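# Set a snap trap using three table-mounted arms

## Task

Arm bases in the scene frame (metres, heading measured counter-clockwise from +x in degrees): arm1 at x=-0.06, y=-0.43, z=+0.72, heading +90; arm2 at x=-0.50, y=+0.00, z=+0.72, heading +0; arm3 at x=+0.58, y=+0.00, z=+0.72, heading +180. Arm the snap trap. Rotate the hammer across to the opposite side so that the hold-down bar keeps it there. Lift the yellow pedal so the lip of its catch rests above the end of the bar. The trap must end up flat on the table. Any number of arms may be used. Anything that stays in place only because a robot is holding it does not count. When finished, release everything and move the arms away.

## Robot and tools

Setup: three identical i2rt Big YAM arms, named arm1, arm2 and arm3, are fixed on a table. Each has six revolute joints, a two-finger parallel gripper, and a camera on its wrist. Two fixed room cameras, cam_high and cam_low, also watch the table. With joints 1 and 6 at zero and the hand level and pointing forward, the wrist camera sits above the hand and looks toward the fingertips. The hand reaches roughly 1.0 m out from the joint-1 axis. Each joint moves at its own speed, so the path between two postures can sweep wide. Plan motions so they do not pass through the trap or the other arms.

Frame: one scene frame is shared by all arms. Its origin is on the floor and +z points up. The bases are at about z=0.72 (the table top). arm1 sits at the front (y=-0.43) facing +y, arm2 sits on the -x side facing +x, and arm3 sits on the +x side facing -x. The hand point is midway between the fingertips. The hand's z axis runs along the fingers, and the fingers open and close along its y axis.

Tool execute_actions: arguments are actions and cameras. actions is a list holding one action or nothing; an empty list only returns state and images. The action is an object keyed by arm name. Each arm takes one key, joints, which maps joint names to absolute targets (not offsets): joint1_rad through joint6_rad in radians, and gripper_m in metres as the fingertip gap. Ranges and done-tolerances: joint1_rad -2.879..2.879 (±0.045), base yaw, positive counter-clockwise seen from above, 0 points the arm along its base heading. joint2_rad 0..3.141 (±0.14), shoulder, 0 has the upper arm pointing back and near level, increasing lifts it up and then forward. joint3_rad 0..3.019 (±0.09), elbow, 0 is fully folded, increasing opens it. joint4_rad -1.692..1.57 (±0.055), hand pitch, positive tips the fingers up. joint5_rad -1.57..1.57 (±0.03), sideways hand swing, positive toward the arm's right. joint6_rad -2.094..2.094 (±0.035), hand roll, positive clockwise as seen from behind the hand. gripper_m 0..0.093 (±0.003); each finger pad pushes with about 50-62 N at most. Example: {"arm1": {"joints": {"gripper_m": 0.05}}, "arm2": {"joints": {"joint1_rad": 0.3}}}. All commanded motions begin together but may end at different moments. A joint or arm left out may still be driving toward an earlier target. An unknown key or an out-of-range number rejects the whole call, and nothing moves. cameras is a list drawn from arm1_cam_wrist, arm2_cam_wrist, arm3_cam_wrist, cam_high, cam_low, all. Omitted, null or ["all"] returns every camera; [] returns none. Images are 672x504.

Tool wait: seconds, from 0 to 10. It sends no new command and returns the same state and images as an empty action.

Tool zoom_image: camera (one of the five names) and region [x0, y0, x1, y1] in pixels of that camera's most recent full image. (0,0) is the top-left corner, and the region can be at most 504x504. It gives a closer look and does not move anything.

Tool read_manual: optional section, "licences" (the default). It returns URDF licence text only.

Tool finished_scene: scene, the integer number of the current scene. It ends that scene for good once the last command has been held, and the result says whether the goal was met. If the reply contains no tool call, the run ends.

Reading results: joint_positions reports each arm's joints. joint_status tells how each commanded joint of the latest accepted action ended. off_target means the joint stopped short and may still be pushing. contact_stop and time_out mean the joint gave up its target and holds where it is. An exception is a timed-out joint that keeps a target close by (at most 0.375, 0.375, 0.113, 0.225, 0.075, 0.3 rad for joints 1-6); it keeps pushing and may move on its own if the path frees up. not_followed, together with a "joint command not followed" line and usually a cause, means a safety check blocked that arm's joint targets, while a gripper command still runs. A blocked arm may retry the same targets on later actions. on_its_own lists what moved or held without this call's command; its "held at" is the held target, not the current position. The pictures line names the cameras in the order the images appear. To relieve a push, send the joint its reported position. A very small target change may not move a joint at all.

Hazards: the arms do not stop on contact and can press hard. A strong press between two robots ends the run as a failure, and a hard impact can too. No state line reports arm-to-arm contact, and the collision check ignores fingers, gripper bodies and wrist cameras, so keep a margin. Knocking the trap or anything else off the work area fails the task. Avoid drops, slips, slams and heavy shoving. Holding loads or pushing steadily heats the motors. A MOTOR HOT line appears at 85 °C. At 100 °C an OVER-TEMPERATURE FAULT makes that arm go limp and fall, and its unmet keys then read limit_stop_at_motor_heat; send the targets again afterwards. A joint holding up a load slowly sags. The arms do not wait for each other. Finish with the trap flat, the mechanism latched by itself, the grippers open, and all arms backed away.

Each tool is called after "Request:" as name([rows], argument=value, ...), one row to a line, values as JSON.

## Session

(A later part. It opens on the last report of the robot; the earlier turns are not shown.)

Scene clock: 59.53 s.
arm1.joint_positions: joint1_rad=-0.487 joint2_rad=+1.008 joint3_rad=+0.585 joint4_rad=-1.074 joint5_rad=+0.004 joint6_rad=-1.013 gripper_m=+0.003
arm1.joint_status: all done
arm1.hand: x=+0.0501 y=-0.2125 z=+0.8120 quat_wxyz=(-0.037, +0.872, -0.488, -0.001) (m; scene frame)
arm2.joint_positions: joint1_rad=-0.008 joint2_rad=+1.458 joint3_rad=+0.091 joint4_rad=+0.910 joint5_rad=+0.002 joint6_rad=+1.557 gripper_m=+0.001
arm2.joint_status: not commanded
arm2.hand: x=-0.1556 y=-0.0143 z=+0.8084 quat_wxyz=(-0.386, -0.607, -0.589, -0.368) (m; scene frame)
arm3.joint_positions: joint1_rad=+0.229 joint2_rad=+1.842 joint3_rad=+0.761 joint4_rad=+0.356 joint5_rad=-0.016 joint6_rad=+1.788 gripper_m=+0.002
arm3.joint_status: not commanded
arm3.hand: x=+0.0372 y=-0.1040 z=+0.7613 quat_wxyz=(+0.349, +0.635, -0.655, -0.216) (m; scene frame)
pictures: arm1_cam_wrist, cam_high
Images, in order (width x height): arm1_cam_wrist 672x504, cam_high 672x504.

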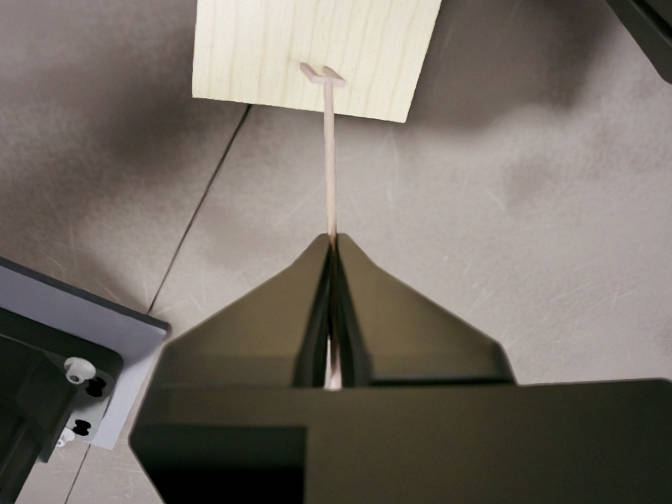

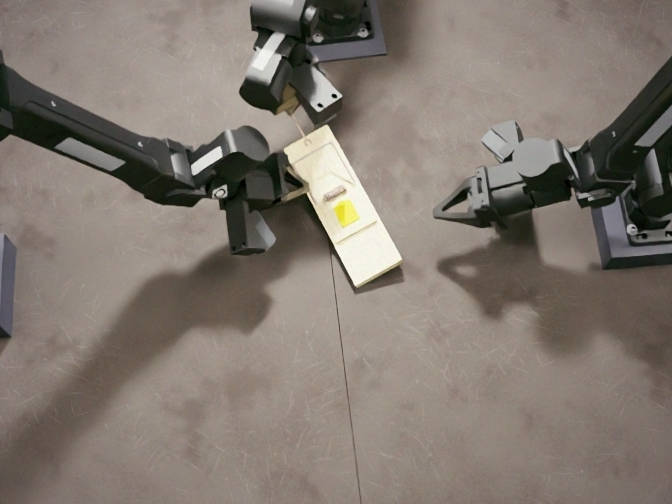

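Request:
execute_actions([
  {"arm1":{"joints":{"joint1_rad":-0.40,"joint2_rad":0.95,"joint3_rad":0.64,"joint4_rad":-1.03,"joint6_rad":-0.9}}},
], cameras=["arm1_cam_wrist"])

Request:
execute_actions([
  {"arm1":{"joints":{"joint1_rad":-0.32,"joint2_rad":0.99,"joint3_rad":0.66,"joint4_rad":-0.92,"joint6_rad":-0.8}}},
], cameras=["arm1_cam_wrist","cam_high","cam_low"])

Scene clock: 61.63 s.
arm1.joint_positions: joint1_rad=-0.384 joint2_rad=+0.980 joint3_rad=+0.582 joint4_rad=-1.074 joint5_rad=-0.021 joint6_rad=-0.965 gripper_m=+0.003
arm1.joint_status: joint6_rad time_out (moved +0.048 of +0.113); the others done
arm1.on_its_own: joint6_rad reads -0.965 and still pushes toward -0.900 since a time_out
arm1.hand: x=+0.0231 y=-0.2006 z=+0.8173 quat_wxyz=(-0.048, +0.885, -0.463, -0.018) (m; scene frame)
arm2.joint_positions: joint1_rad=-0.008 joint2_rad=+1.458 joint3_rad=+0.091 joint4_rad=+0.910 joint5_rad=+0.002 joint6_rad=+1.557 gripper_m=+0.001
arm2.joint_status: not commanded
arm2.hand: x=-0.1556 y=-0.0143 z=+0.8084 quat_wxyz=(-0.386, -0.607, -0.589, -0.368) (m; scene frame)
arm3.joint_positions: joint1_rad=+0.215 joint2_rad=+1.841 joint3_rad=+0.754 joint4_rad=+0.356 joint5_rad=+0.000 joint6_rad=+1.753 gripper_m=+0.002
arm3.joint_status: not commanded
arm3.hand: x=+0.0390 y=-0.0932 z=+0.7588 quat_wxyz=(+0.337, +0.641, -0.651, -0.228) (m; scene frame)
pictures: arm1_cam_wrist
Images, in order (width x height): arm1_cam_wrist 672x504.

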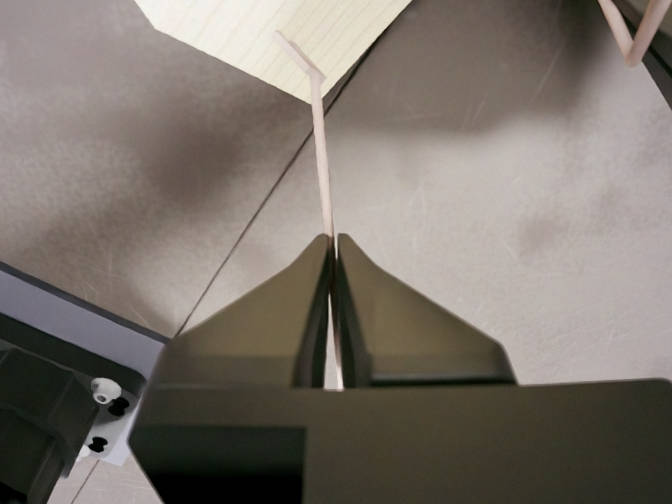

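not run: a stop came earlier in this reply.

Request:
execute_actions([
  {"arm1":{"joints":{"joint1_rad":-0.38,"joint2_rad":0.98,"joint3_rad":0.69,"joint4_rad":-1.0,"joint6_rad":-0.75,"gripper_m":0.004}}},
])

Scene clock: 63.87 s.
arm1.joint_positions: joint1_rad=-0.365 joint2_rad=+0.990 joint3_rad=+0.582 joint4_rad=-1.073 joint5_rad=-0.021 joint6_rad=-0.839 gripper_m=+0.005
arm1.joint_status: joint3_rad time_out (moved +0.000 of +0.108); joint4_rad time_out (moved +0.000 of +0.074); joint6_rad time_out (moved +0.126 of +0.215); the others done
arm1.on_its_own: joint3_rad reads +0.582 and still pushes toward +0.690 since a time_out; joint4_rad reads -1.073 and still pushes toward -1.000 since a time_out; joint6_rad reads -0.839 and still pushes toward -0.750 since a time_out
arm1.hand: x=+0.0187 y=-0.1995 z=+0.8149 quat_wxyz=(-0.041, +0.859, -0.510, -0.020) (m; scene frame)
arm2.joint_positions: joint1_rad=-0.008 joint2_rad=+1.458 joint3_rad=+0.091 joint4_rad=+0.910 joint5_rad=+0.002 joint6_rad=+1.557 gripper_m=+0.001
arm2.joint_status: not commanded
arm2.hand: x=-0.1556 y=-0.0143 z=+0.8084 quat_wxyz=(-0.386, -0.607, -0.589, -0.368) (m; scene frame)
arm3.joint_positions: joint1_rad=+0.215 joint2_rad=+1.841 joint3_rad=+0.751 joint4_rad=+0.356 joint5_rad=+0.001 joint6_rad=+1.730 gripper_m=+0.002
arm3.joint_status: not commanded
arm3.hand: x=+0.0405 y=-0.0927 z=+0.7577 quat_wxyz=(+0.332, +0.648, -0.645, -0.232) (m; scene frame)
pictures: arm1_cam_wrist, arm2_cam_wrist, arm3_cam_wrist, cam_high, cam_low
Images, in order (width x height): arm1_cam_wrist 672x504, arm2_cam_wrist 672x504, arm3_cam_wrist 672x504, cam_high 672x504, cam_low 672x504.

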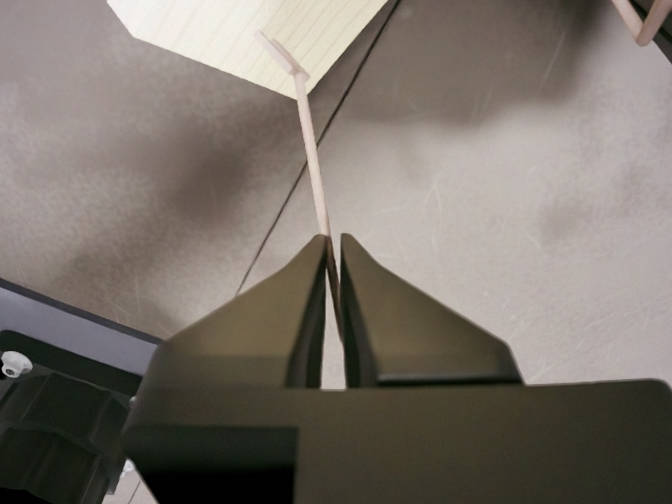

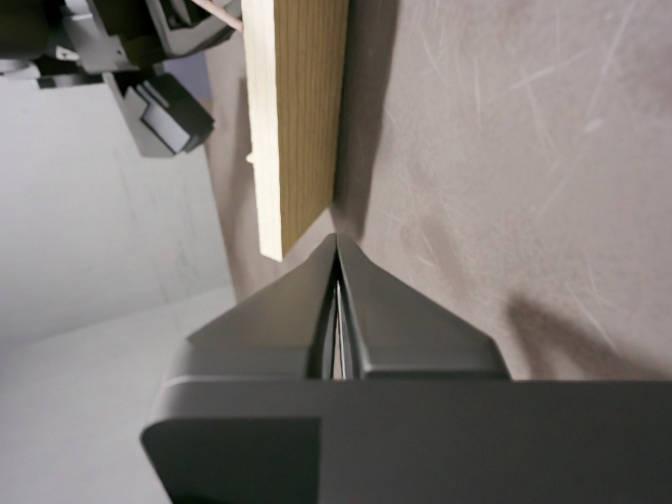

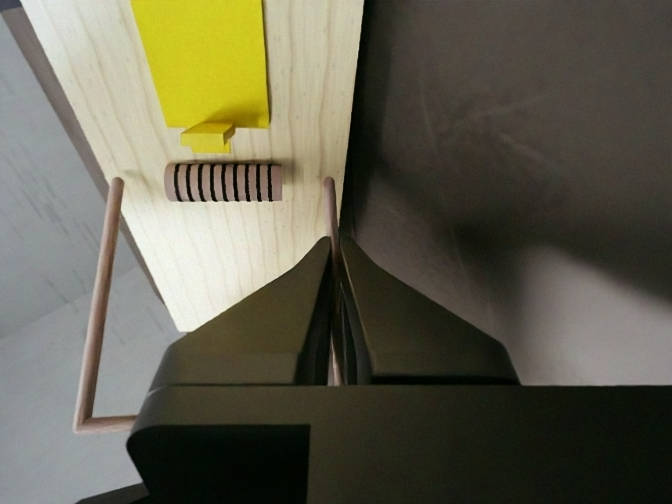

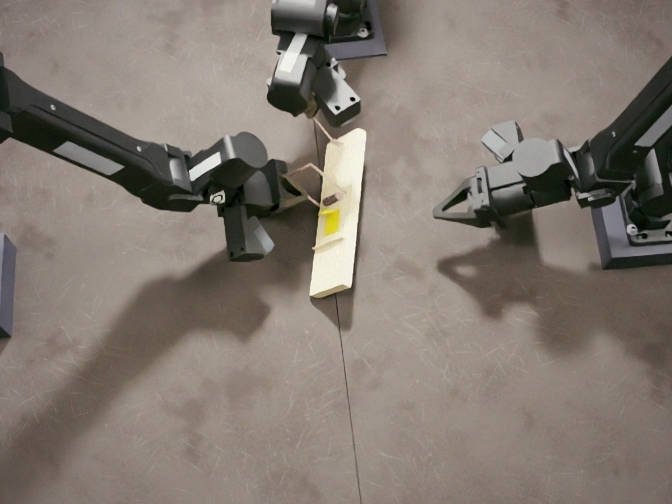

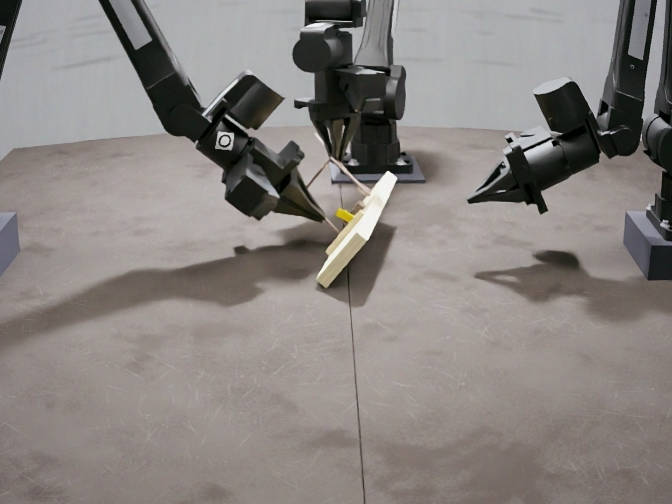

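Request:
execute_actions([
  {"arm1":{"joints":{"joint2_rad":0.8,"joint3_rad":0.6,"joint4_rad":-1.2,"joint6_rad":-0.84,"gripper_m":0.03}},"arm2":{"joints":{"joint1_rad":-0.1,"joint2_rad":1.6,"joint3_rad":0.5,"joint4_rad":0.6}}},
], cameras=["cam_high","cam_low"])

Scene clock: 65.13 s.
arm1.joint_positions: joint1_rad=-0.372 joint2_rad=+0.792 joint3_rad=+0.594 joint4_rad=-1.184 joint5_rad=+0.007 joint6_rad=-0.823 gripper_m=+0.030
arm1.joint_status: all done
arm1.hand: x=+0.0185 y=-0.2192 z=+0.8581 quat_wxyz=(-0.093, +0.850, -0.519, -0.017) (m; scene frame)
arm2.joint_positions: joint1_rad=-0.093 joint2_rad=+1.609 joint3_rad=+0.422 joint4_rad=+0.592 joint5_rad=-0.011 joint6_rad=+1.557 gripper_m=+0.001
arm2.joint_status: all done
arm2.hand: x=-0.0525 y=-0.0540 z=+0.7917 quat_wxyz=(-0.352, -0.655, -0.589, -0.317) (m; scene frame)
arm3.joint_positions: joint1_rad=+0.235 joint2_rad=+1.851 joint3_rad=+0.750 joint4_rad=+0.360 joint5_rad=-0.005 joint6_rad=+1.705 gripper_m=+0.002
arm3.joint_status: not commanded
arm3.hand: x=+0.0440 y=-0.1040 z=+0.7529 quat_wxyz=(+0.331, +0.664, -0.630, -0.229) (m; scene frame)
pictures: cam_high, cam_low
Images, in order (width x height): cam_high 672x504, cam_low 672x504.

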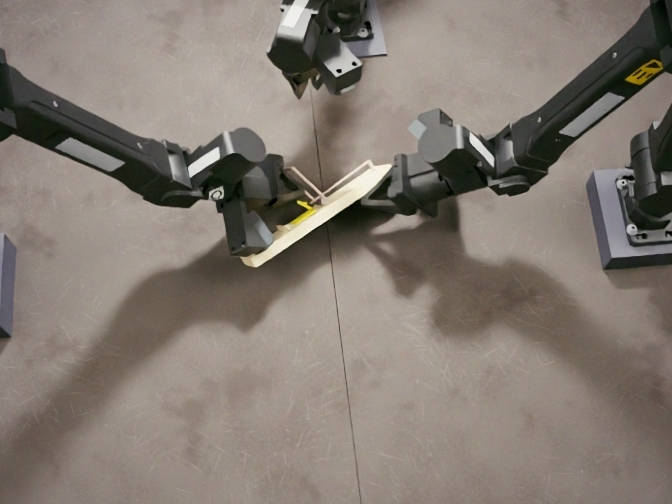

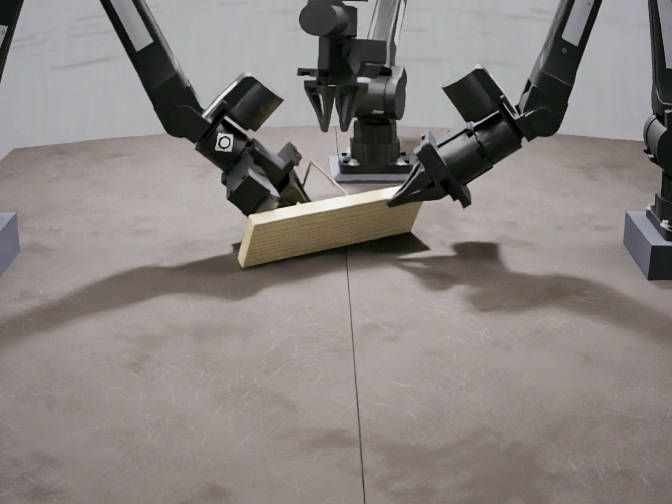

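Request:
execute_actions([
  {"arm2":{"joints":{"joint2_rad":1.4,"joint3_rad":0.42}},"arm1":{"joints":{"joint2_rad":0.3,"joint3_rad":0.9,"joint4_rad":-1.5}}},
], cameras=[])

Request:
execute_actions([
  {"arm2":{"joints":{"joint1_rad":-0.32,"joint3_rad":0.5,"joint6_rad":0.6}}},
], cameras=[])

Request:
execute_actions([
  {"arm2":{"joints":{"joint2_rad":1.66}}},
], cameras=["cam_high","cam_low","arm2_cam_wrist"])

Scene clock: 66.77 s.
arm1.joint_positions: joint1_rad=-0.372 joint2_rad=+0.288 joint3_rad=+0.872 joint4_rad=-1.485 joint5_rad=+0.007 joint6_rad=-0.824 gripper_m=+0.030
arm1.joint_status: all done
arm1.hand: x=-0.0067 y=-0.2903 z=+1.0480 quat_wxyz=(-0.322, +0.806, -0.493, -0.063) (m; scene frame)
arm2.joint_positions: joint1_rad=-0.093 joint2_rad=+1.394 joint3_rad=+0.408 joint4_rad=+0.588 joint5_rad=+0.001 joint6_rad=+1.557 gripper_m=+0.001
arm2.joint_status: all done
arm2.hand: x=-0.0447 y=-0.0576 z=+0.8789 quat_wxyz=(-0.419, -0.619, -0.552, -0.368) (m; scene frame)
arm3.joint_positions: joint1_rad=+0.235 joint2_rad=+1.852 joint3_rad=+0.750 joint4_rad=+0.360 joint5_rad=-0.005 joint6_rad=+1.706 gripper_m=+0.002
arm3.joint_status: not commanded
arm3.hand: x=+0.0440 y=-0.1040 z=+0.7527 quat_wxyz=(+0.331, +0.664, -0.630, -0.228) (m; scene frame)
pictures: none
No camera images: the call's "cameras" was empty. Leave "cameras" out to get every camera's image.

Scene clock: 68.60 s.
arm1.joint_positions: joint1_rad=-0.372 joint2_rad=+0.288 joint3_rad=+0.872 joint4_rad=-1.485 joint5_rad=+0.007 joint6_rad=-0.824 gripper_m=+0.030
arm1.joint_status: not commanded
arm1.hand: x=-0.0067 y=-0.2903 z=+1.0480 quat_wxyz=(-0.322, +0.806, -0.493, -0.063) (m; scene frame)
arm2.joint_positions: joint1_rad=-0.321 joint2_rad=+1.396 joint3_rad=+0.470 joint4_rad=+0.588 joint5_rad=+0.003 joint6_rad=+0.617 gripper_m=+0.001
arm2.joint_status: all done
arm2.hand: x=-0.0468 y=-0.1680 z=+0.9047 quat_wxyz=(-0.576, -0.381, -0.719, -0.079) (m; scene frame)
arm3.joint_positions: joint1_rad=+0.235 joint2_rad=+1.852 joint3_rad=+0.750 joint4_rad=+0.360 joint5_rad=-0.005 joint6_rad=+1.706 gripper_m=+0.002
arm3.joint_status: not commanded
arm3.hand: x=+0.0440 y=-0.1040 z=+0.7527 quat_wxyz=(+0.331, +0.664, -0.630, -0.228) (m; scene frame)
pictures: none
No camera images: the call's "cameras" was empty. Leave "cameras" out to get every camera's image.

Scene clock: 69.57 s.
arm1.joint_positions: joint1_rad=-0.372 joint2_rad=+0.288 joint3_rad=+0.872 joint4_rad=-1.485 joint5_rad=+0.007 joint6_rad=-0.824 gripper_m=+0.030
arm1.joint_status: not commanded
arm1.hand: x=-0.0067 y=-0.2903 z=+1.0480 quat_wxyz=(-0.322, +0.806, -0.493, -0.063) (m; scene frame)
arm2.joint_positions: joint1_rad=-0.321 joint2_rad=+1.671 joint3_rad=+0.470 joint4_rad=+0.588 joint5_rad=+0.003 joint6_rad=+0.616 gripper_m=+0.001
arm2.joint_status: all done
arm2.hand: x=-0.0621 y=-0.1612 z=+0.7793 quat_wxyz=(-0.460, -0.414, -0.783, -0.064) (m; scene frame)
arm3.joint_positions: joint1_rad=+0.235 joint2_rad=+1.852 joint3_rad=+0.750 joint4_rad=+0.360 joint5_rad=-0.005 joint6_rad=+1.706 gripper_m=+0.002
arm3.joint_status: not commanded
arm3.hand: x=+0.0440 y=-0.1040 z=+0.7527 quat_wxyz=(+0.331, +0.664, -0.630, -0.228) (m; scene frame)
pictures: arm2_cam_wrist, cam_high, cam_low
Images, in order (width x height): arm2_cam_wrist 672x504, cam_high 672x504, cam_low 672x504.

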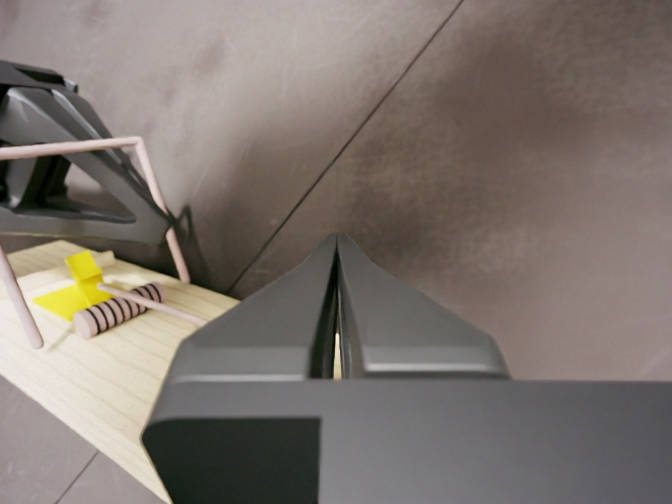

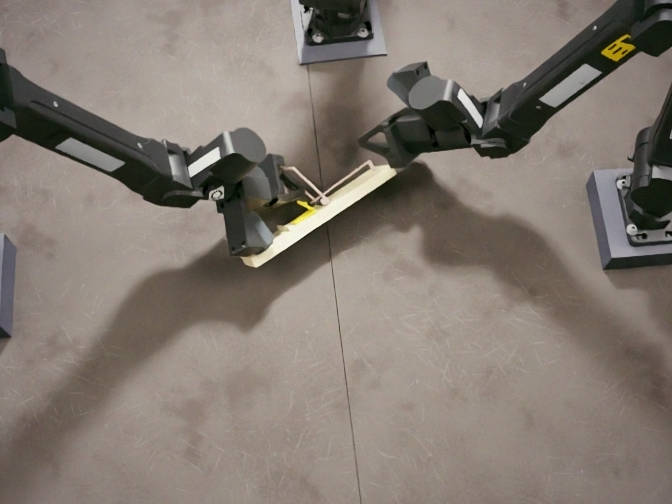

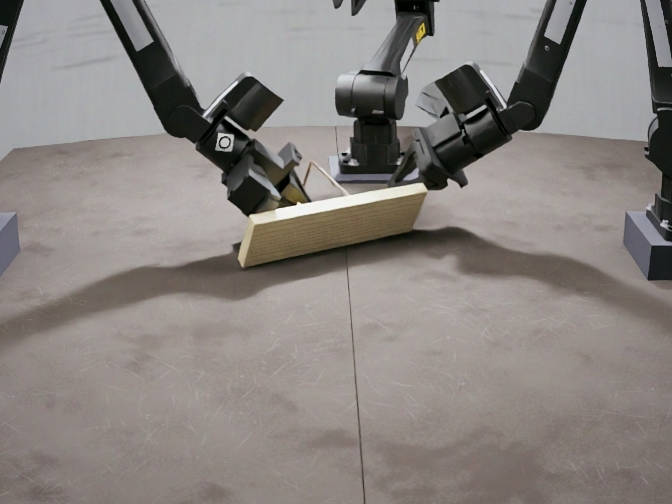

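Request:
execute_actions([
  {"arm2":{"joints":{"joint1_rad":-0.22,"joint2_rad":1.64}},"arm3":{"joints":{"joint2_rad":1.82,"joint3_rad":0.74,"joint4_rad":0.36,"gripper_m":0.008}}},
], cameras=["cam_high","cam_low"])

Scene clock: 70.63 s.
arm1.joint_positions: joint1_rad=-0.372 joint2_rad=+0.288 joint3_rad=+0.872 joint4_rad=-1.485 joint5_rad=+0.007 joint6_rad=-0.824 gripper_m=+0.030
arm1.joint_status: not commanded
arm1.hand: x=-0.0067 y=-0.2903 z=+1.0480 quat_wxyz=(-0.322, +0.806, -0.493, -0.063) (m; scene frame)
arm2.joint_positions: joint1_rad=-0.221 joint2_rad=+1.654 joint3_rad=+0.471 joint4_rad=+0.588 joint5_rad=+0.004 joint6_rad=+0.615 gripper_m=+0.001
arm2.joint_status: all done
arm2.hand: x=-0.0459 y=-0.1179 z=+0.7880 quat_wxyz=(-0.465, -0.372, -0.798, -0.087) (m; scene frame)
arm3.joint_positions: joint1_rad=+0.222 joint2_rad=+1.842 joint3_rad=+0.743 joint4_rad=+0.366 joint5_rad=-0.002 joint6_rad=+1.742 gripper_m=+0.008
arm3.joint_status: all done
arm3.hand: x=+0.0436 y=-0.0963 z=+0.7561 quat_wxyz=(+0.336, +0.647, -0.646, -0.228) (m; scene frame)
pictures: cam_high, cam_low
Images, in order (width x height): cam_high 672x504, cam_low 672x504.

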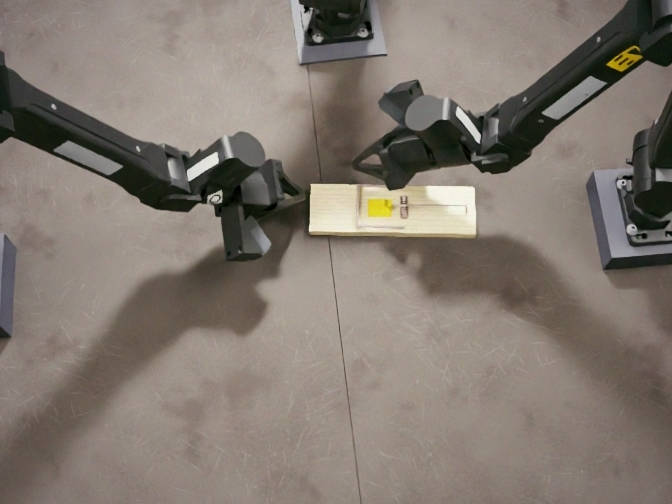

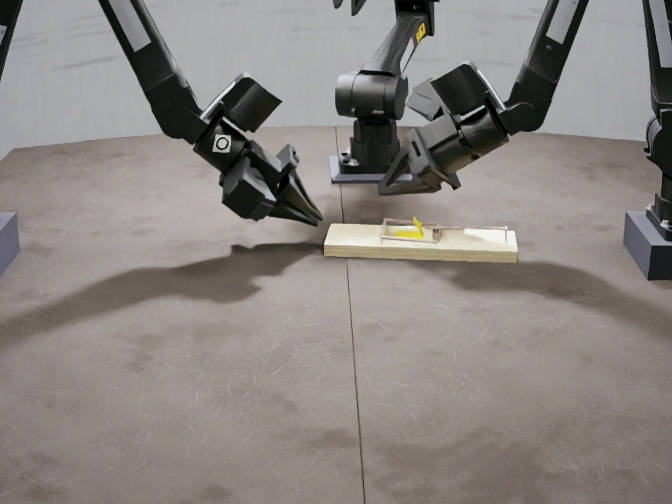

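Request:
execute_actions([
  {"arm2":{"joints":{"joint2_rad":1.1,"joint3_rad":0.1,"joint6_rad":1.57}},"arm3":{"joints":{"joint1_rad":-0.11,"joint2_rad":1.5,"joint3_rad":0.5,"joint4_rad":0.33,"joint6_rad":1.2,"gripper_m":0}},"arm1":{"joints":{"joint1_rad":-0.067,"joint2_rad":1.0,"joint3_rad":0.9,"joint4_rad":-1.3,"joint6_rad":0.04,"gripper_m":0.022}}},
], cameras=[])

Request:
execute_actions([
  {"arm1":{"joints":{"joint2_rad":1.46,"joint3_rad":0.92,"joint4_rad":-0.99}}},
], cameras=["arm1_cam_wrist","cam_high"])

Scene clock: 72.93 s.
arm1.joint_positions: joint1_rad=-0.071 joint2_rad=+1.002 joint3_rad=+0.872 joint4_rad=-1.317 joint5_rad=+0.008 joint6_rad=+0.023 gripper_m=+0.022
arm1.joint_status: all done
arm1.hand: x=-0.0442 y=-0.1463 z=+0.9198 quat_wxyz=(-0.046, +0.680, -0.730, -0.041) (m; scene frame)
arm2.joint_positions: joint1_rad=-0.221 joint2_rad=+1.104 joint3_rad=+0.090 joint4_rad=+0.588 joint5_rad=+0.004 joint6_rad=+1.554 gripper_m=+0.001
arm2.joint_status: all done
arm2.hand: x=-0.1737 y=-0.0856 z=+0.8492 quat_wxyz=(-0.433, -0.660, -0.517, -0.332) (m; scene frame)
arm3.joint_positions: joint1_rad=-0.114 joint2_rad=+1.506 joint3_rad=+0.507 joint4_rad=+0.335 joint5_rad=+0.000 joint6_rad=+1.208 gripper_m=+0.001
arm3.joint_status: all done
arm3.hand: x=+0.1203 y=+0.0743 z=+0.8226 quat_wxyz=(+0.222, +0.697, -0.570, -0.375) (m; scene frame)
pictures: none
No camera images: the call's "cameras" was empty. Leave "cameras" out to get every camera's image.

Scene clock: 74.10 s.
arm1.joint_positions: joint1_rad=-0.071 joint2_rad=+1.470 joint3_rad=+0.873 joint4_rad=-1.007 joint5_rad=+0.008 joint6_rad=+0.024 gripper_m=+0.022
arm1.joint_status: all done
arm1.hand: x=-0.0411 y=-0.0714 z=+0.7809 quat_wxyz=(+0.010, +0.682, -0.731, +0.013) (m; scene frame)
arm2.joint_positions: joint1_rad=-0.221 joint2_rad=+1.104 joint3_rad=+0.090 joint4_rad=+0.588 joint5_rad=+0.004 joint6_rad=+1.554 gripper_m=+0.001
arm2.joint_status: not commanded
arm2.hand: x=-0.1737 y=-0.0856 z=+0.8492 quat_wxyz=(-0.433, -0.660, -0.517, -0.332) (m; scene frame)
arm3.joint_positions: joint1_rad=-0.114 joint2_rad=+1.506 joint3_rad=+0.507 joint4_rad=+0.335 joint5_rad=+0.000 joint6_rad=+1.208 gripper_m=+0.001
arm3.joint_status: not commanded
arm3.hand: x=+0.1203 y=+0.0743 z=+0.8226 quat_wxyz=(+0.222, +0.697, -0.570, -0.375) (m; scene frame)
pictures: arm1_cam_wrist, cam_high
Images, in order (width x height): arm1_cam_wrist 672x504, cam_high 672x504.

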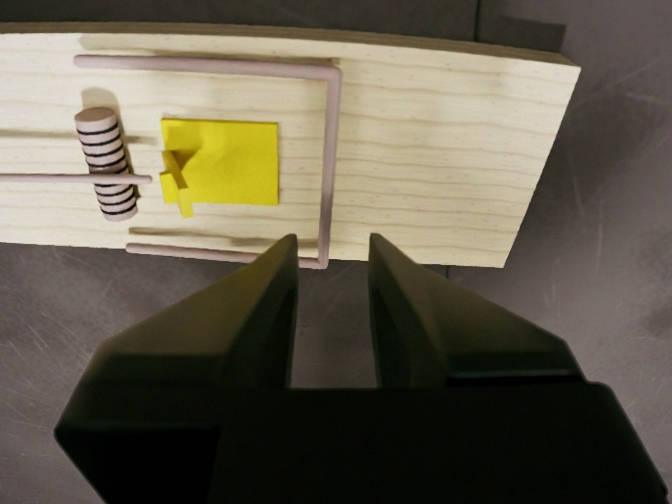

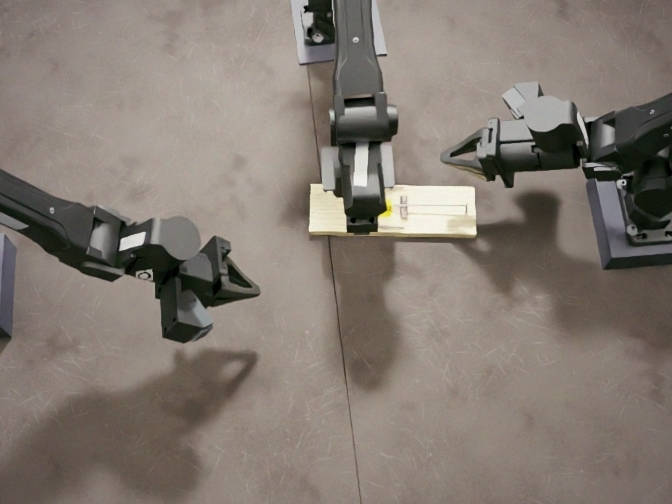

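Request:
execute_actions([
  {"arm1":{"joints":{"joint2_rad":1.5,"joint3_rad":0.95,"joint4_rad":-0.91,"joint6_rad":0.08}}},
], cameras=[])

Request:
execute_actions([
  {"arm1":{"joints":{"joint2_rad":1.555}}},
], cameras=["arm1_cam_wrist"])

Request:
execute_actions([
  {"arm1":{"joints":{"gripper_m":0}}},
], cameras=["arm1_cam_wrist"])

Scene clock: 75.20 s.
arm1.joint_positions: joint1_rad=-0.071 joint2_rad=+1.487 joint3_rad=+0.903 joint4_rad=-0.928 joint5_rad=+0.008 joint6_rad=+0.063 gripper_m=+0.022
arm1.joint_status: all done
arm1.hand: x=-0.0396 y=-0.0396 z=+0.7844 quat_wxyz=(-0.023, +0.667, -0.745, -0.019) (m; scene frame)
arm2.joint_positions: joint1_rad=-0.221 joint2_rad=+1.104 joint3_rad=+0.090 joint4_rad=+0.588 joint5_rad=+0.004 joint6_rad=+1.554 gripper_m=+0.001
arm2.joint_status: not commanded
arm2.hand: x=-0.1737 y=-0.0856 z=+0.8492 quat_wxyz=(-0.433, -0.660, -0.517, -0.332) (m; scene frame)
arm3.joint_positions: joint1_rad=-0.114 joint2_rad=+1.506 joint3_rad=+0.507 joint4_rad=+0.335 joint5_rad=+0.000 joint6_rad=+1.208 gripper_m=+0.001
arm3.joint_status: not commanded
arm3.hand: x=+0.1203 y=+0.0743 z=+0.8226 quat_wxyz=(+0.222, +0.697, -0.570, -0.375) (m; scene frame)
pictures: none
No camera images: the call's "cameras" was empty. Leave "cameras" out to get every camera's image.

Scene clock: 75.90 s.
arm1.joint_positions: joint1_rad=-0.071 joint2_rad=+1.554 joint3_rad=+0.903 joint4_rad=-0.928 joint5_rad=+0.008 joint6_rad=+0.063 gripper_m=+0.022
arm1.joint_status: all done
arm1.hand: x=-0.0399 y=-0.0452 z=+0.7600 quat_wxyz=(+0.001, +0.667, -0.745, +0.005) (m; scene frame)
arm2.joint_positions: joint1_rad=-0.221 joint2_rad=+1.104 joint3_rad=+0.090 joint4_rad=+0.588 joint5_rad=+0.004 joint6_rad=+1.554 gripper_m=+0.001
arm2.joint_status: not commanded
arm2.hand: x=-0.1737 y=-0.0856 z=+0.8492 quat_wxyz=(-0.433, -0.660, -0.517, -0.332) (m; scene frame)
arm3.joint_positions: joint1_rad=-0.114 joint2_rad=+1.506 joint3_rad=+0.507 joint4_rad=+0.335 joint5_rad=+0.000 joint6_rad=+1.208 gripper_m=+0.001
arm3.joint_status: not commanded
arm3.hand: x=+0.1203 y=+0.0743 z=+0.8226 quat_wxyz=(+0.222, +0.697, -0.570, -0.375) (m; scene frame)
pictures: arm1_cam_wrist
Images, in order (width x height): arm1_cam_wrist 672x504.

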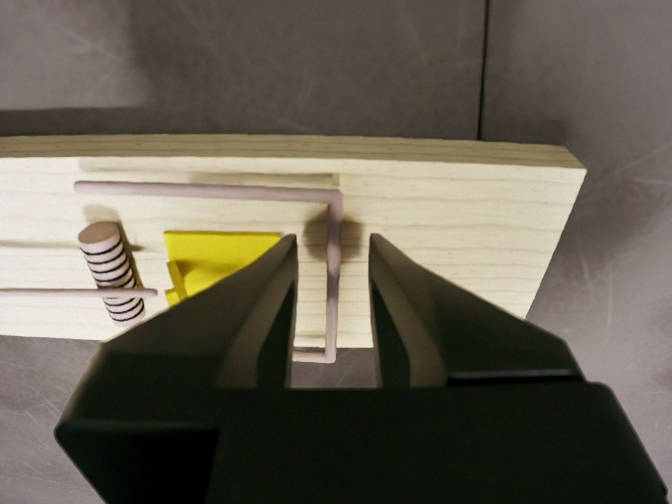

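Scene clock: 76.40 s.
arm1.joint_positions: joint1_rad=-0.071 joint2_rad=+1.554 joint3_rad=+0.903 joint4_rad=-0.927 joint5_rad=+0.009 joint6_rad=+0.065 gripper_m=+0.002
arm1.joint_status: all done
arm1.hand: x=-0.0398 y=-0.0451 z=+0.7600 quat_wxyz=(+0.000, +0.666, -0.745, +0.005) (m; scene frame)
arm2.joint_positions: joint1_rad=-0.221 joint2_rad=+1.104 joint3_rad=+0.090 joint4_rad=+0.588 joint5_rad=+0.004 joint6_rad=+1.554 gripper_m=+0.001
arm2.joint_status: not commanded
arm2.hand: x=-0.1737 y=-0.0856 z=+0.8492 quat_wxyz=(-0.433, -0.660, -0.517, -0.332) (m; scene frame)
arm3.joint_positions: joint1_rad=-0.114 joint2_rad=+1.506 joint3_rad=+0.507 joint4_rad=+0.335 joint5_rad=+0.000 joint6_rad=+1.208 gripper_m=+0.001
arm3.joint_status: not commanded
arm3.hand: x=+0.1203 y=+0.0743 z=+0.8226 quat_wxyz=(+0.222, +0.697, -0.570, -0.375) (m; scene frame)
pictures: arm1_cam_wrist
Images, in order (width x height): arm1_cam_wrist 672x504.

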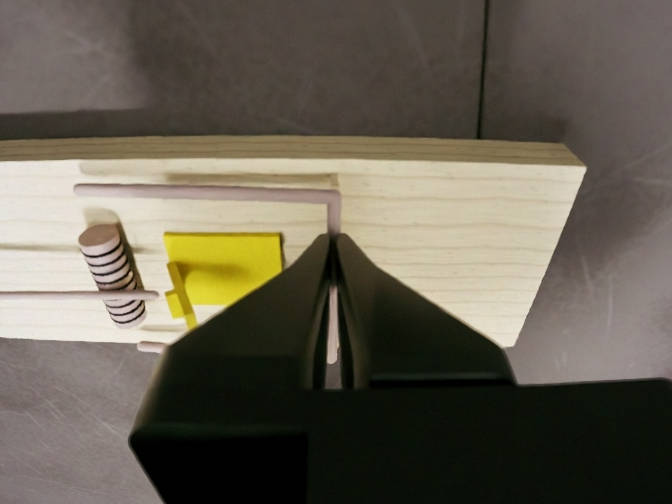

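Request:
execute_actions([
  {"arm1":{"joints":{"gripper_m":0.012,"joint2_rad":1.585}}},
], cameras=[])

Request:
execute_actions([
  {"arm1":{"joints":{"gripper_m":0}}},
], cameras=[])

Request:
execute_actions([
  {"arm1":{"joints":{"joint2_rad":1.5,"joint3_rad":1.0,"joint4_rad":-1.03}},"arm2":{"joints":{"joint1_rad":-0.5}}},
], cameras=["cam_low"])

Request:
execute_actions([
  {"arm1":{"joints":{"joint1_rad":-0.172,"joint2_rad":1.66,"joint3_rad":1.18,"joint4_rad":-1.03,"joint6_rad":-1.69}}},
], cameras=["cam_low"])

Request:
execute_actions([
  {"arm1":{"joints":{"joint2_rad":1.74,"joint3_rad":1.14,"joint4_rad":-0.96}},"arm2":{"joints":{"joint1_rad":-0.155,"joint2_rad":1.75,"joint3_rad":0.46,"joint4_rad":0.96}}},
])

Scene clock: 77.33 s.
arm1.joint_positions: joint1_rad=-0.071 joint2_rad=+1.572 joint3_rad=+0.905 joint4_rad=-0.927 joint5_rad=+0.009 joint6_rad=+0.065 gripper_m=+0.012
arm1.joint_status: all done
arm1.hand: x=-0.0399 y=-0.0461 z=+0.7541 quat_wxyz=(+0.006, +0.666, -0.746, +0.010) (m; scene frame)
arm2.joint_positions: joint1_rad=-0.221 joint2_rad=+1.104 joint3_rad=+0.090 joint4_rad=+0.588 joint5_rad=+0.004 joint6_rad=+1.554 gripper_m=+0.001
arm2.joint_status: not commanded
arm2.hand: x=-0.1737 y=-0.0856 z=+0.8492 quat_wxyz=(-0.433, -0.660, -0.517, -0.332) (m; scene frame)
arm3.joint_positions: joint1_rad=-0.114 joint2_rad=+1.506 joint3_rad=+0.507 joint4_rad=+0.335 joint5_rad=+0.000 joint6_rad=+1.208 gripper_m=+0.001
arm3.joint_status: not commanded
arm3.hand: x=+0.1203 y=+0.0743 z=+0.8226 quat_wxyz=(+0.222, +0.697, -0.570, -0.375) (m; scene frame)
pictures: none
No camera images: the call's "cameras" was empty. Leave "cameras" out to get every camera's image.

Scene clock: 77.77 s.
arm1.joint_positions: joint1_rad=-0.071 joint2_rad=+1.572 joint3_rad=+0.905 joint4_rad=-0.927 joint5_rad=+0.009 joint6_rad=+0.065 gripper_m=+0.003
arm1.joint_status: all done
arm1.hand: x=-0.0399 y=-0.0460 z=+0.7540 quat_wxyz=(+0.006, +0.666, -0.746, +0.010) (m; scene frame)
arm2.joint_positions: joint1_rad=-0.221 joint2_rad=+1.104 joint3_rad=+0.090 joint4_rad=+0.588 joint5_rad=+0.004 joint6_rad=+1.554 gripper_m=+0.001
arm2.joint_status: not commanded
arm2.hand: x=-0.1737 y=-0.0856 z=+0.8492 quat_wxyz=(-0.433, -0.660, -0.517, -0.332) (m; scene frame)
arm3.joint_positions: joint1_rad=-0.114 joint2_rad=+1.506 joint3_rad=+0.507 joint4_rad=+0.335 joint5_rad=+0.000 joint6_rad=+1.208 gripper_m=+0.001
arm3.joint_status: not commanded
arm3.hand: x=+0.1203 y=+0.0743 z=+0.8226 quat_wxyz=(+0.222, +0.697, -0.570, -0.375) (m; scene frame)
pictures: none
No camera images: the call's "cameras" was empty. Leave "cameras" out to get every camera's image.

Scene clock: 78.70 s.
arm1.joint_positions: joint1_rad=-0.071 joint2_rad=+1.516 joint3_rad=+0.945 joint4_rad=-1.013 joint5_rad=+0.009 joint6_rad=+0.065 gripper_m=+0.003
arm1.joint_status: all done
arm1.hand: x=-0.0395 y=-0.0436 z=+0.7872 quat_wxyz=(+0.002, +0.666, -0.746, +0.007) (m; scene frame)
arm2.joint_positions: joint1_rad=-0.492 joint2_rad=+1.104 joint3_rad=+0.090 joint4_rad=+0.588 joint5_rad=+0.003 joint6_rad=+1.555 gripper_m=+0.001
arm2.joint_status: all done
arm2.hand: x=-0.2083 y=-0.1697 z=+0.8484 quat_wxyz=(-0.472, -0.724, -0.423, -0.271) (m; scene frame)
arm3.joint_positions: joint1_rad=-0.114 joint2_rad=+1.506 joint3_rad=+0.507 joint4_rad=+0.335 joint5_rad=+0.000 joint6_rad=+1.208 gripper_m=+0.001
arm3.joint_status: not commanded
arm3.hand: x=+0.1203 y=+0.0743 z=+0.8226 quat_wxyz=(+0.222, +0.697, -0.570, -0.375) (m; scene frame)
pictures: cam_low
Images, in order (width x height): cam_low 672x504.

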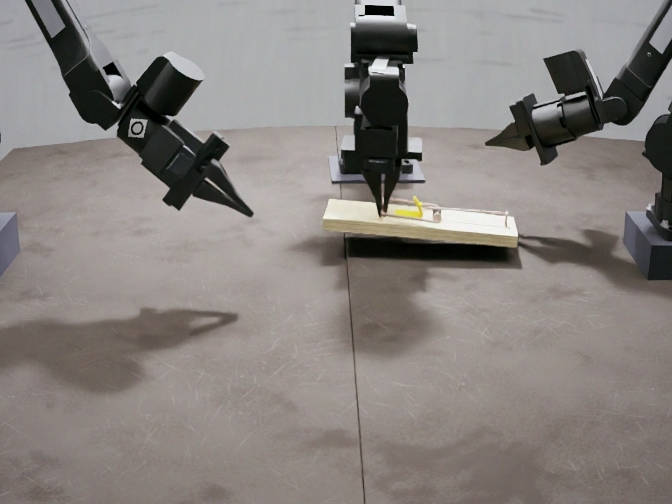

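Scene clock: 80.93 s.
arm1.joint_positions: joint1_rad=-0.180 joint2_rad=+1.668 joint3_rad=+1.130 joint4_rad=-1.021 joint5_rad=+0.012 joint6_rad=-1.673 gripper_m=+0.003
arm1.joint_status: all done
arm1.hand: x=+0.0133 y=+0.0210 z=+0.7860 quat_wxyz=(-0.005, +1.000, -0.027, +0.005) (m; scene frame)
arm2.joint_positions: joint1_rad=-0.492 joint2_rad=+1.104 joint3_rad=+0.090 joint4_rad=+0.588 joint5_rad=+0.003 joint6_rad=+1.555 gripper_m=+0.001
arm2.joint_status: not commanded
arm2.hand: x=-0.2083 y=-0.1697 z=+0.8484 quat_wxyz=(-0.472, -0.724, -0.423, -0.271) (m; scene frame)
arm3.joint_positions: joint1_rad=-0.114 joint2_rad=+1.506 joint3_rad=+0.507 joint4_rad=+0.335 joint5_rad=+0.000 joint6_rad=+1.208 gripper_m=+0.001
arm3.joint_status: not commanded
arm3.hand: x=+0.1203 y=+0.0743 z=+0.8226 quat_wxyz=(+0.222, +0.697, -0.570, -0.375) (m; scene frame)
pictures: cam_low
Images, in order (width x height): cam_low 672x504.

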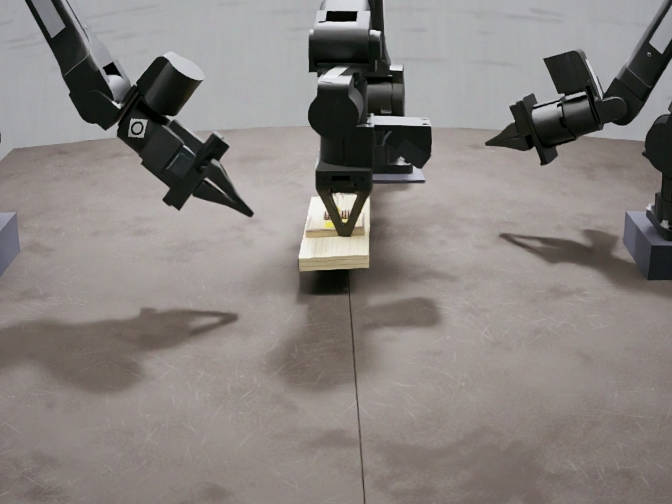

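Scene clock: 82.23 s.
arm1.joint_positions: joint1_rad=-0.179 joint2_rad=+1.737 joint3_rad=+1.130 joint4_rad=-0.973 joint5_rad=+0.013 joint6_rad=-1.674 gripper_m=+0.003
arm1.joint_status: all done
arm1.hand: x=+0.0140 y=+0.0268 z=+0.7559 quat_wxyz=(+0.006, +1.000, -0.026, +0.004) (m; scene frame)
arm2.joint_positions: joint1_rad=-0.157 joint2_rad=+1.759 joint3_rad=+0.452 joint4_rad=+0.937 joint5_rad=+0.004 joint6_rad=+1.556 gripper_m=+0.001
arm2.joint_status: all done
arm2.hand: x=-0.0207 y=-0.0920 z=+0.8095 quat_wxyz=(-0.440, -0.631, -0.527, -0.361) (m; scene frame)
arm3.joint_positions: joint1_rad=-0.114 joint2_rad=+1.506 joint3_rad=+0.507 joint4_rad=+0.335 joint5_rad=+0.000 joint6_rad=+1.208 gripper_m=+0.001
arm3.joint_status: not commanded
arm3.hand: x=+0.1203 y=+0.0743 z=+0.8226 quat_wxyz=(+0.222, +0.697, -0.570, -0.375) (m; scene frame)
pictures: arm1_cam_wrist, arm2_cam_wrist, arm3_cam_wrist, cam_high, cam_low
Images, in order (width x height): arm1_cam_wrist 672x504, arm2_cam_wrist 672x504, arm3_cam_wrist 672x504, cam_high 672x504, cam_low 672x504.

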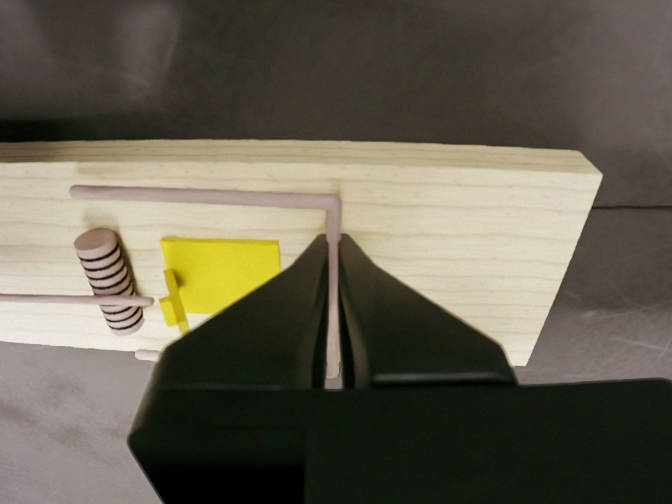

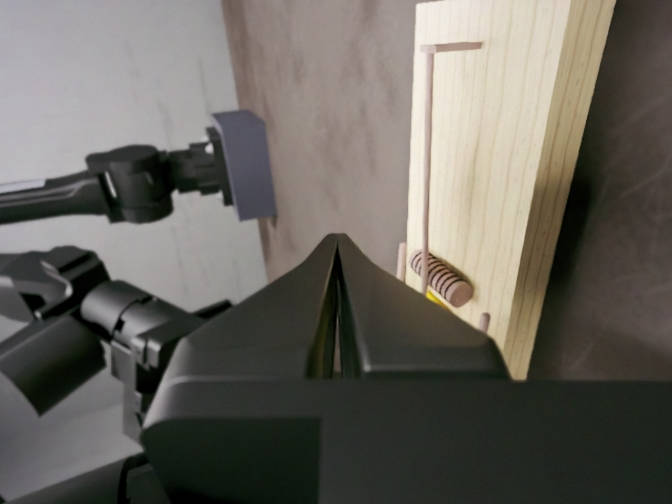

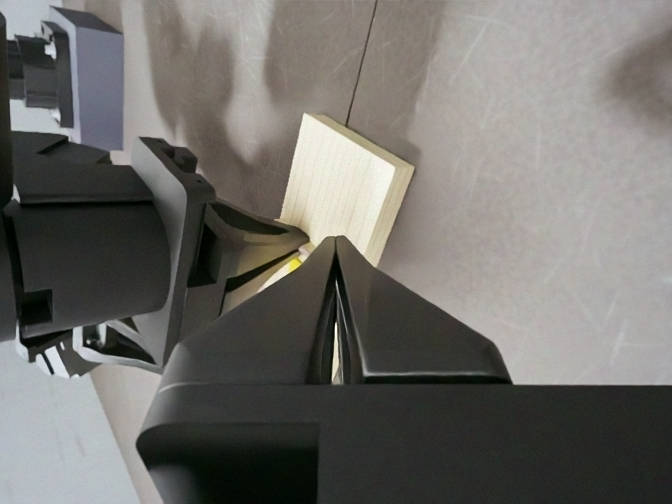

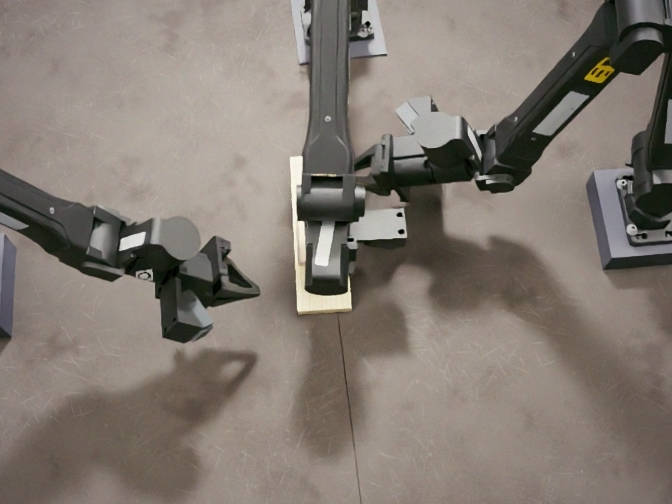

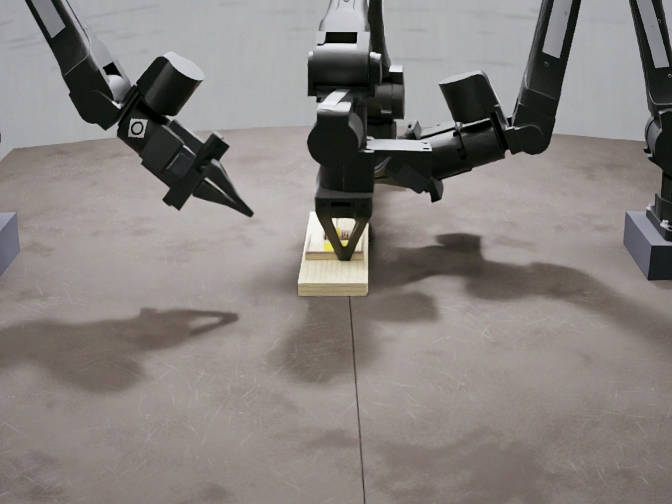

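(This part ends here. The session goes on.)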